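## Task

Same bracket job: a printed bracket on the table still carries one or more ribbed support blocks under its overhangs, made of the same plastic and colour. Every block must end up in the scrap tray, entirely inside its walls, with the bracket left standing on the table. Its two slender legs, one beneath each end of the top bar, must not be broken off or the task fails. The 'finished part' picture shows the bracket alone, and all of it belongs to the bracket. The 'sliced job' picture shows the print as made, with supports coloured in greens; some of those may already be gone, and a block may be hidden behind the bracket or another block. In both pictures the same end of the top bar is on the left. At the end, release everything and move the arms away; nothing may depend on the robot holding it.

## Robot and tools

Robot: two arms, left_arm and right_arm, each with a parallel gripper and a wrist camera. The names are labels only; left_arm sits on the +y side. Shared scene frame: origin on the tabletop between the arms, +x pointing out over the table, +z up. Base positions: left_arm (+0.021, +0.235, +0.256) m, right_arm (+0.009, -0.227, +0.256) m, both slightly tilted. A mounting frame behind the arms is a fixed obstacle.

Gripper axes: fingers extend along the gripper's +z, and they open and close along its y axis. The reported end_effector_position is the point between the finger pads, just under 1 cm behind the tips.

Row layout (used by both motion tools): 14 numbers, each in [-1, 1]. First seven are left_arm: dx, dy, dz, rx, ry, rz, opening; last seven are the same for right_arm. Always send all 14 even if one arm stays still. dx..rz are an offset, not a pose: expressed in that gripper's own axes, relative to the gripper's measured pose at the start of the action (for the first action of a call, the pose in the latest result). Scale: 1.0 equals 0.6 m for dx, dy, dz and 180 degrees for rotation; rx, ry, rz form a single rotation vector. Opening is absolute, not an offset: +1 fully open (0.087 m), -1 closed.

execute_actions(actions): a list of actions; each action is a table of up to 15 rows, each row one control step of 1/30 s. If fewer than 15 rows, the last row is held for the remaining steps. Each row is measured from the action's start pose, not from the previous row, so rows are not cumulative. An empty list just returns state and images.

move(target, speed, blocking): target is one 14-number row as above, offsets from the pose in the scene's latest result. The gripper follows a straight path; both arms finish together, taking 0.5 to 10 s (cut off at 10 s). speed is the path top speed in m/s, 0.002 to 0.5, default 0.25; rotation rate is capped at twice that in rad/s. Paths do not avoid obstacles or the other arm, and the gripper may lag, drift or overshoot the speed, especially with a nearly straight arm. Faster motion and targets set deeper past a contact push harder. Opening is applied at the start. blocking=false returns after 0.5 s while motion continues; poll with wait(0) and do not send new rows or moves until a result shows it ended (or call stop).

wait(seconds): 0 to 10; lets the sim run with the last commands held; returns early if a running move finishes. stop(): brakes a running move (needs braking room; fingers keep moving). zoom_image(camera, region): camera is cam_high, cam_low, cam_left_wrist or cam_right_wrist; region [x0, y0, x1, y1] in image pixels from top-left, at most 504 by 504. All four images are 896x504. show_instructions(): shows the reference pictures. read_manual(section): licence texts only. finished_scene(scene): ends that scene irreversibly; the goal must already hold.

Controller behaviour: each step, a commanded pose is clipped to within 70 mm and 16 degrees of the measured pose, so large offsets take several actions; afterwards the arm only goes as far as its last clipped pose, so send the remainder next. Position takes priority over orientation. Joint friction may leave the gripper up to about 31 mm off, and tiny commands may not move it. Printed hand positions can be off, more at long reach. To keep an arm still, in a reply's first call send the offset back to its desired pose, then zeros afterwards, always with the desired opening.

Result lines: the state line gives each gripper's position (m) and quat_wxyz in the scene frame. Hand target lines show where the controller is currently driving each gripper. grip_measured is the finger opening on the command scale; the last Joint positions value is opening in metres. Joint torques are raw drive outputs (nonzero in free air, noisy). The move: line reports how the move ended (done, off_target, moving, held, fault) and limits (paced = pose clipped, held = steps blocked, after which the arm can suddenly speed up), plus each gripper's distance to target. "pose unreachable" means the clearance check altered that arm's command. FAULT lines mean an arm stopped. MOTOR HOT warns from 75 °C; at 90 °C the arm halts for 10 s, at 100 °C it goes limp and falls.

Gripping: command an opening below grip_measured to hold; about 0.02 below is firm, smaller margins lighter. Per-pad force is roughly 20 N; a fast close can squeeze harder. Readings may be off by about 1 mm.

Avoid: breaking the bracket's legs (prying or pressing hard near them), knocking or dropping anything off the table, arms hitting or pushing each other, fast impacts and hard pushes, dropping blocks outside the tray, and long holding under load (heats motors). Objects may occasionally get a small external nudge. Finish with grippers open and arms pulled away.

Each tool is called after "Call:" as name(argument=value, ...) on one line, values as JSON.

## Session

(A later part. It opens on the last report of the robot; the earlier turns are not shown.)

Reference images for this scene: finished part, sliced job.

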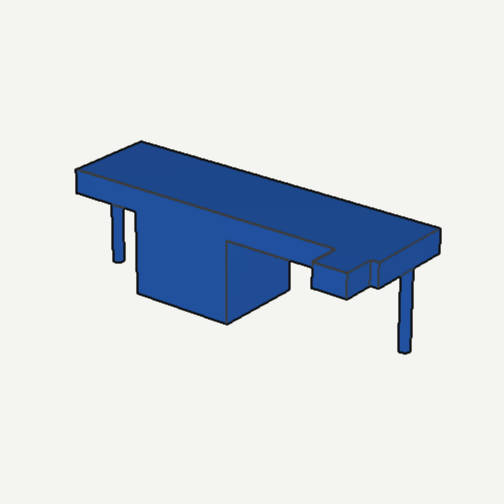

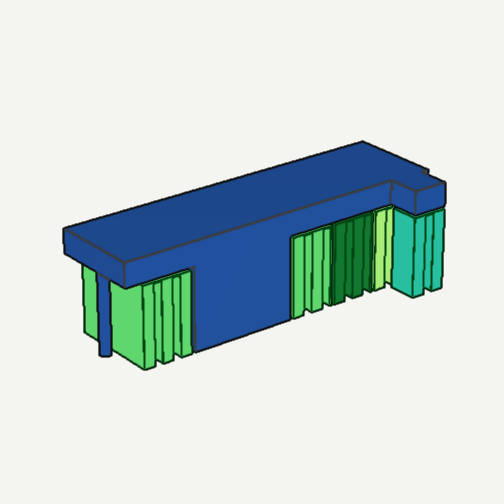

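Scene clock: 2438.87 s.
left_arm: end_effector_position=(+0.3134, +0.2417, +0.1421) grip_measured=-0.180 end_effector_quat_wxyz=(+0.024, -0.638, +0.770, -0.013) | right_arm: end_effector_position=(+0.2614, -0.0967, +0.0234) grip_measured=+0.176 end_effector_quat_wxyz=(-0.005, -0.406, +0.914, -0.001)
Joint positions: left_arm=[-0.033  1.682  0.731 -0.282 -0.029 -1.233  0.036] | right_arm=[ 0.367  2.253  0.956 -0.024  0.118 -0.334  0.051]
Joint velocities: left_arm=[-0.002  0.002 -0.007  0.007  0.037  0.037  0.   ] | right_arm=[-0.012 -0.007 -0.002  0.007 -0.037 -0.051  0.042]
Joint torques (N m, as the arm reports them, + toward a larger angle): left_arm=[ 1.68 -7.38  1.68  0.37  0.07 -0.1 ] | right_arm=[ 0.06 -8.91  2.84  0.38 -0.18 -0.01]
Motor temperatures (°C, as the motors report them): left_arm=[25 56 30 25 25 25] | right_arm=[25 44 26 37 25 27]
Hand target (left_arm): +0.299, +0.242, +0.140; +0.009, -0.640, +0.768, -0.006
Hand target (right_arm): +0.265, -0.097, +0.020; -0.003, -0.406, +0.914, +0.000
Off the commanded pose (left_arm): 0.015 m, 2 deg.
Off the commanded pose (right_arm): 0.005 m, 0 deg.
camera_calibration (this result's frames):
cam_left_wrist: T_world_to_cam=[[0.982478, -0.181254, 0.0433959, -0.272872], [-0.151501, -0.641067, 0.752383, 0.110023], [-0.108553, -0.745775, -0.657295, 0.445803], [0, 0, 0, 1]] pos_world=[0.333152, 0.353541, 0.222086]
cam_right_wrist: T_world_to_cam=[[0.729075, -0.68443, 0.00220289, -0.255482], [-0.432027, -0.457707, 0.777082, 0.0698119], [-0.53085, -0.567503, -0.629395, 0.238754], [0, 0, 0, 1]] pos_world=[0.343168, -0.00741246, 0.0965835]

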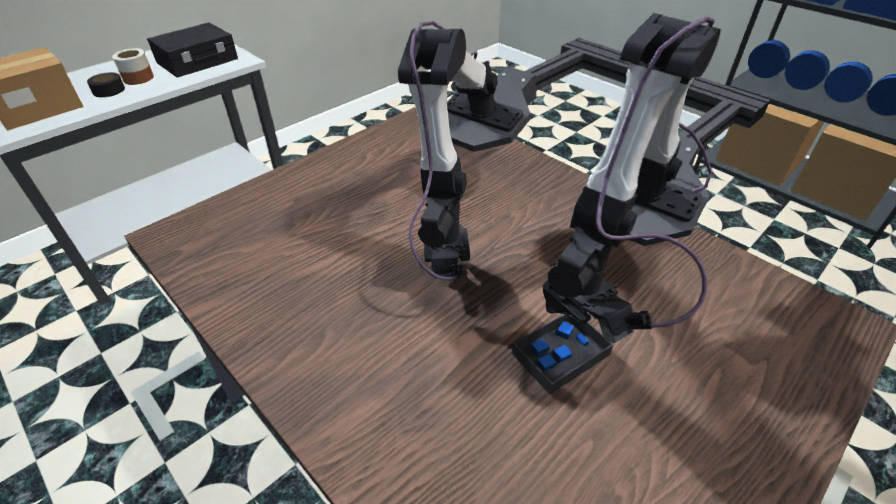

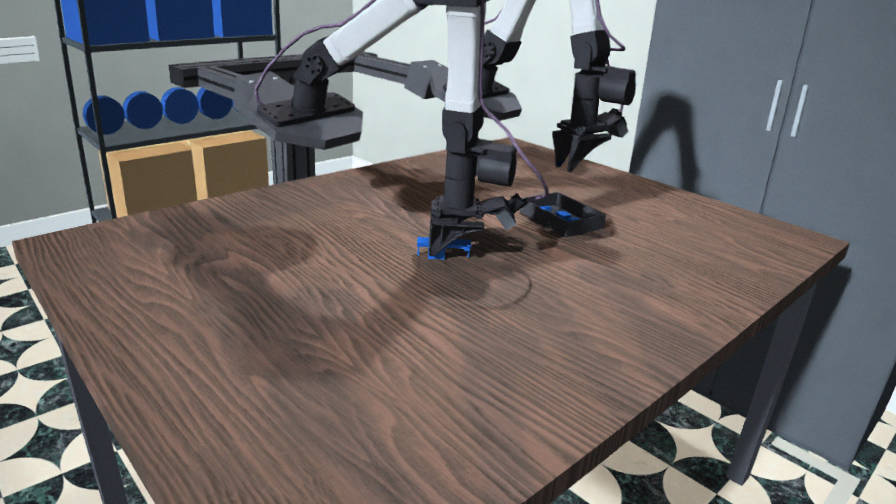

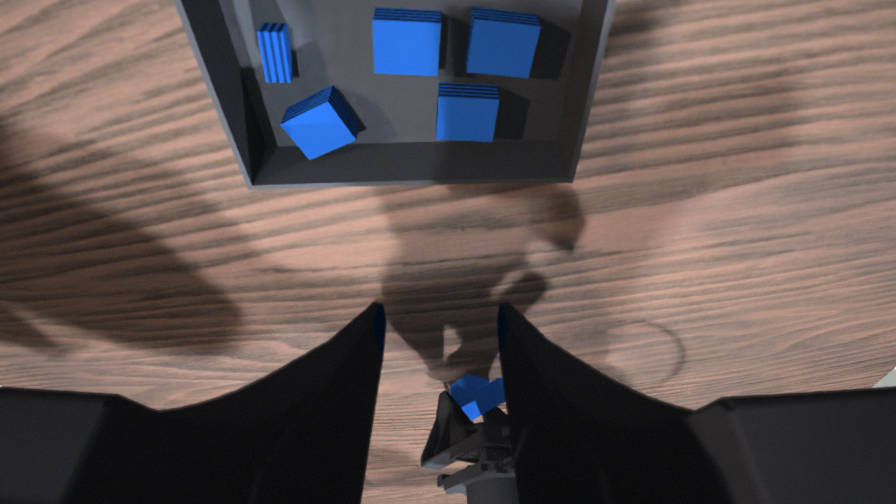

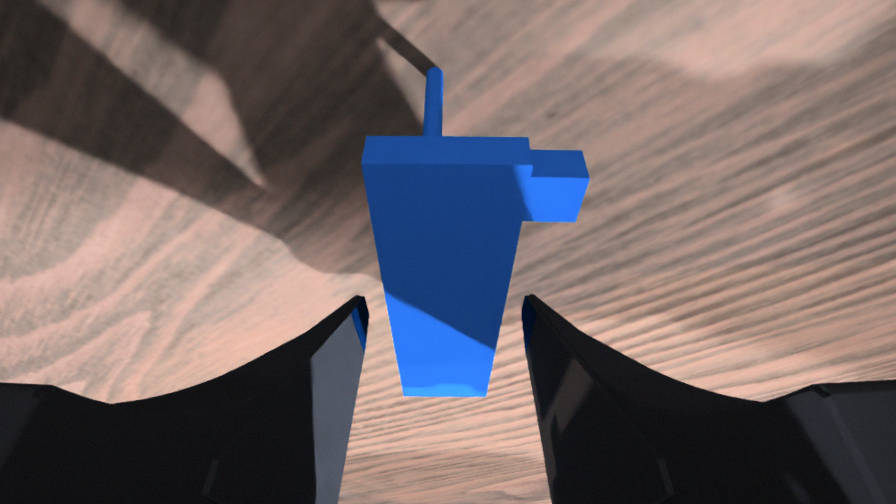

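Call:
move(target=[0.02,0.15,-0.10,-0.01,0.004,0,-0.18,0.08,0.004,-0.22,0,0,0,0.6], speed=0.15)

Scene clock: 2452.30 s.
left_arm: end_effector_position=(+0.2334, +0.2503, +0.1996) grip_measured=-0.180 end_effector_quat_wxyz=(+0.025, -0.636, +0.771, -0.007) | right_arm: end_effector_position=(+0.2415, -0.1252, +0.1560) grip_measured=+0.600 end_effector_quat_wxyz=(+0.011, -0.404, +0.914, +0.000)
Joint positions: left_arm=[ 0.064  1.21   0.499 -0.526 -0.008 -1.137  0.036] | right_arm=[ 0.367  1.651  0.736 -0.374  0.118 -0.334  0.07 ]
Joint velocities: left_arm=[-0.007 -0.007 -0.012 -0.037  0.051  0.007  0.   ] | right_arm=[-0.002  0.007 -0.017 -0.037  0.037 -0.022  0.   ]
Joint torques (N m, as the arm reports them, + toward a larger angle): left_arm=[ 1.61 -5.16  3.09  0.26  0.07 -0.09] | right_arm=[ 0.61 -8.2   1.91  0.27 -0.1   0.06]
Motor temperatures (°C, as the motors report them): left_arm=[25 55 30 25 25 25] | right_arm=[25 44 26 37 25 27]
Hand target (left_arm): +0.220, +0.248, +0.199; +0.010, -0.638, +0.770, -0.004
Hand target (right_arm): +0.229, -0.131, +0.155; -0.005, -0.406, +0.914, -0.001
Off the commanded pose (left_arm): 0.015 m, 2 deg.
Off the commanded pose (right_arm): 0.014 m, 2 deg.
move: off_target (left_arm, right_arm)
camera_calibration (this result's frames):
cam_left_wrist: T_world_to_cam=[[0.982145, -0.184946, 0.0344417, -0.192338], [-0.148227, -0.64803, 0.747052, 0.062174], [-0.115845, -0.738818, -0.663873, 0.482649], [0, 0, 0, 1]] pos_world=[0.254032, 0.361308, 0.280595]
cam_right_wrist: T_world_to_cam=[[0.72633, -0.687241, 0.0120131, -0.262051], [-0.455161, -0.467806, 0.757619, -0.0475305], [-0.515047, -0.555749, -0.652587, 0.296776], [0, 0, 0, 1]] pos_world=[0.321555, -0.0373942, 0.23283]

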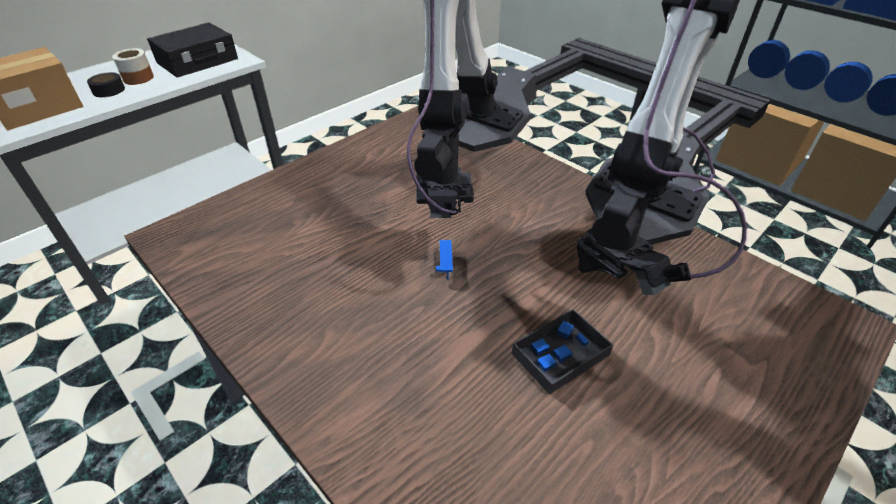

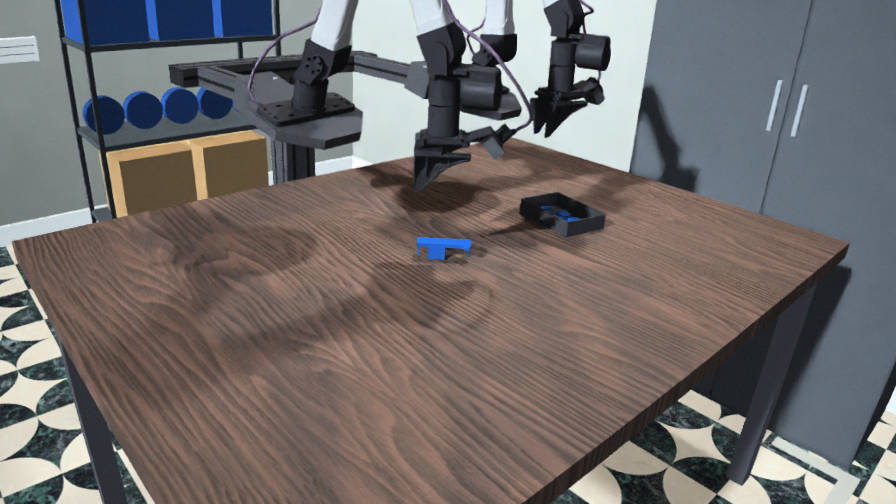

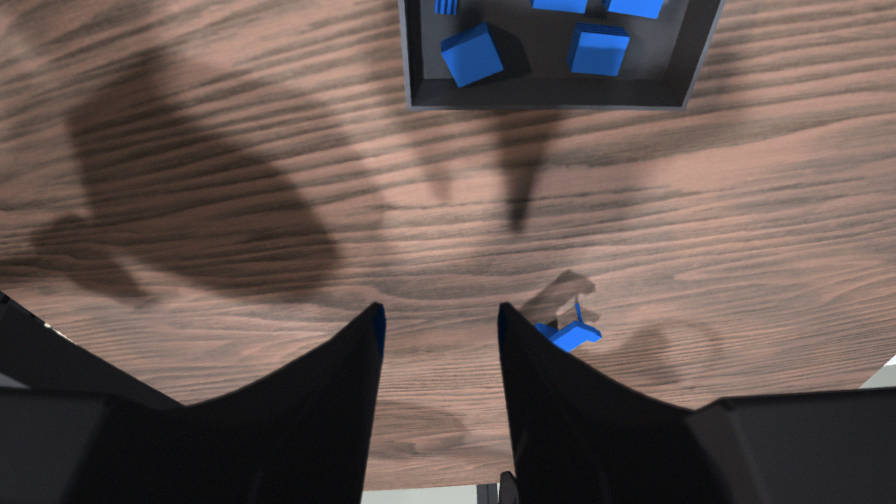

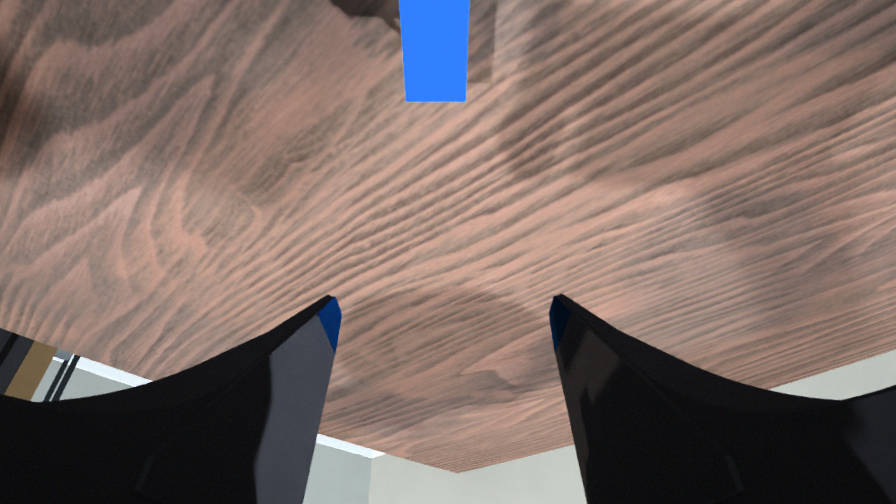

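Both arms are clear. I'll check the bracket and the tray up close before ending the scene.

Call:
zoom_image(camera="cam_low", region=[400, 220, 490, 275])

Call:
zoom_image(camera="cam_high", region=[410, 225, 630, 400])

Region (400, 220, 490, 275) of cam_low's 896x504 image, scaled by 5.600, with more detail than that image has.

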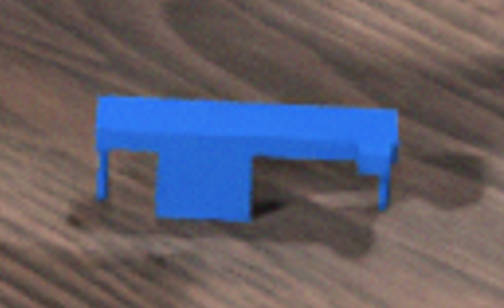

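Region (410, 225, 630, 400) of cam_high's 896x504 image, scaled by 2.291, with more detail than that image has; it fills the top 401 rows of this view, and the rest is white.

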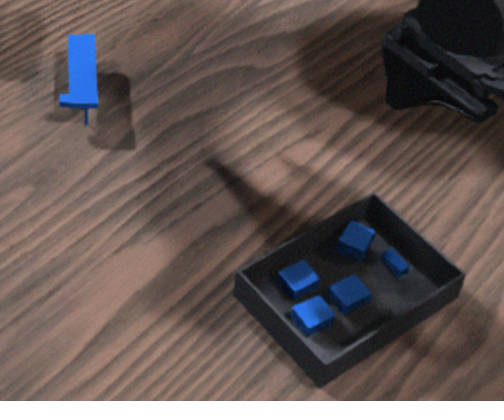

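Call:
show_instructions()

Reference images for this scene: finished part, sliced job.

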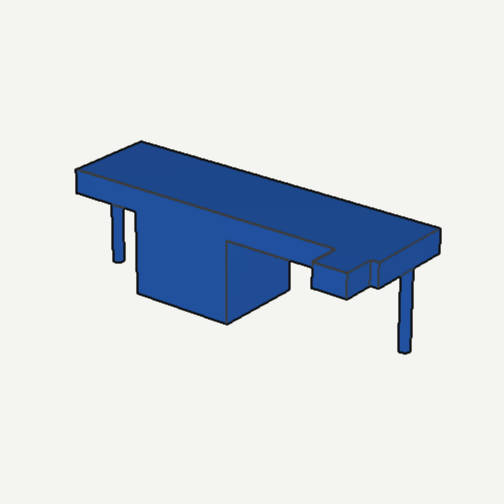

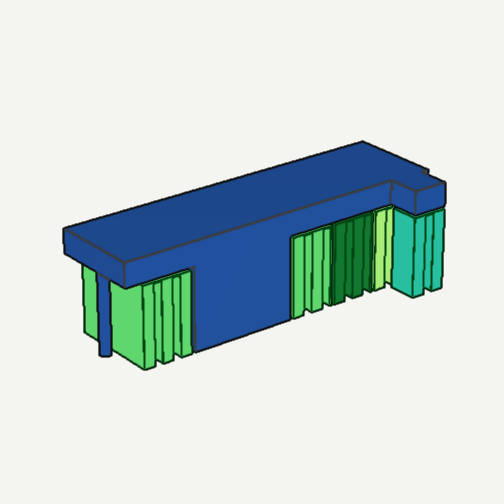

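The bracket matches the finished part, with the tab and both legs still on. All five support blocks are inside the tray, and both arms are clear and at rest.

Call:
finished_scene(scene=2)

The scene is finished: the task was done.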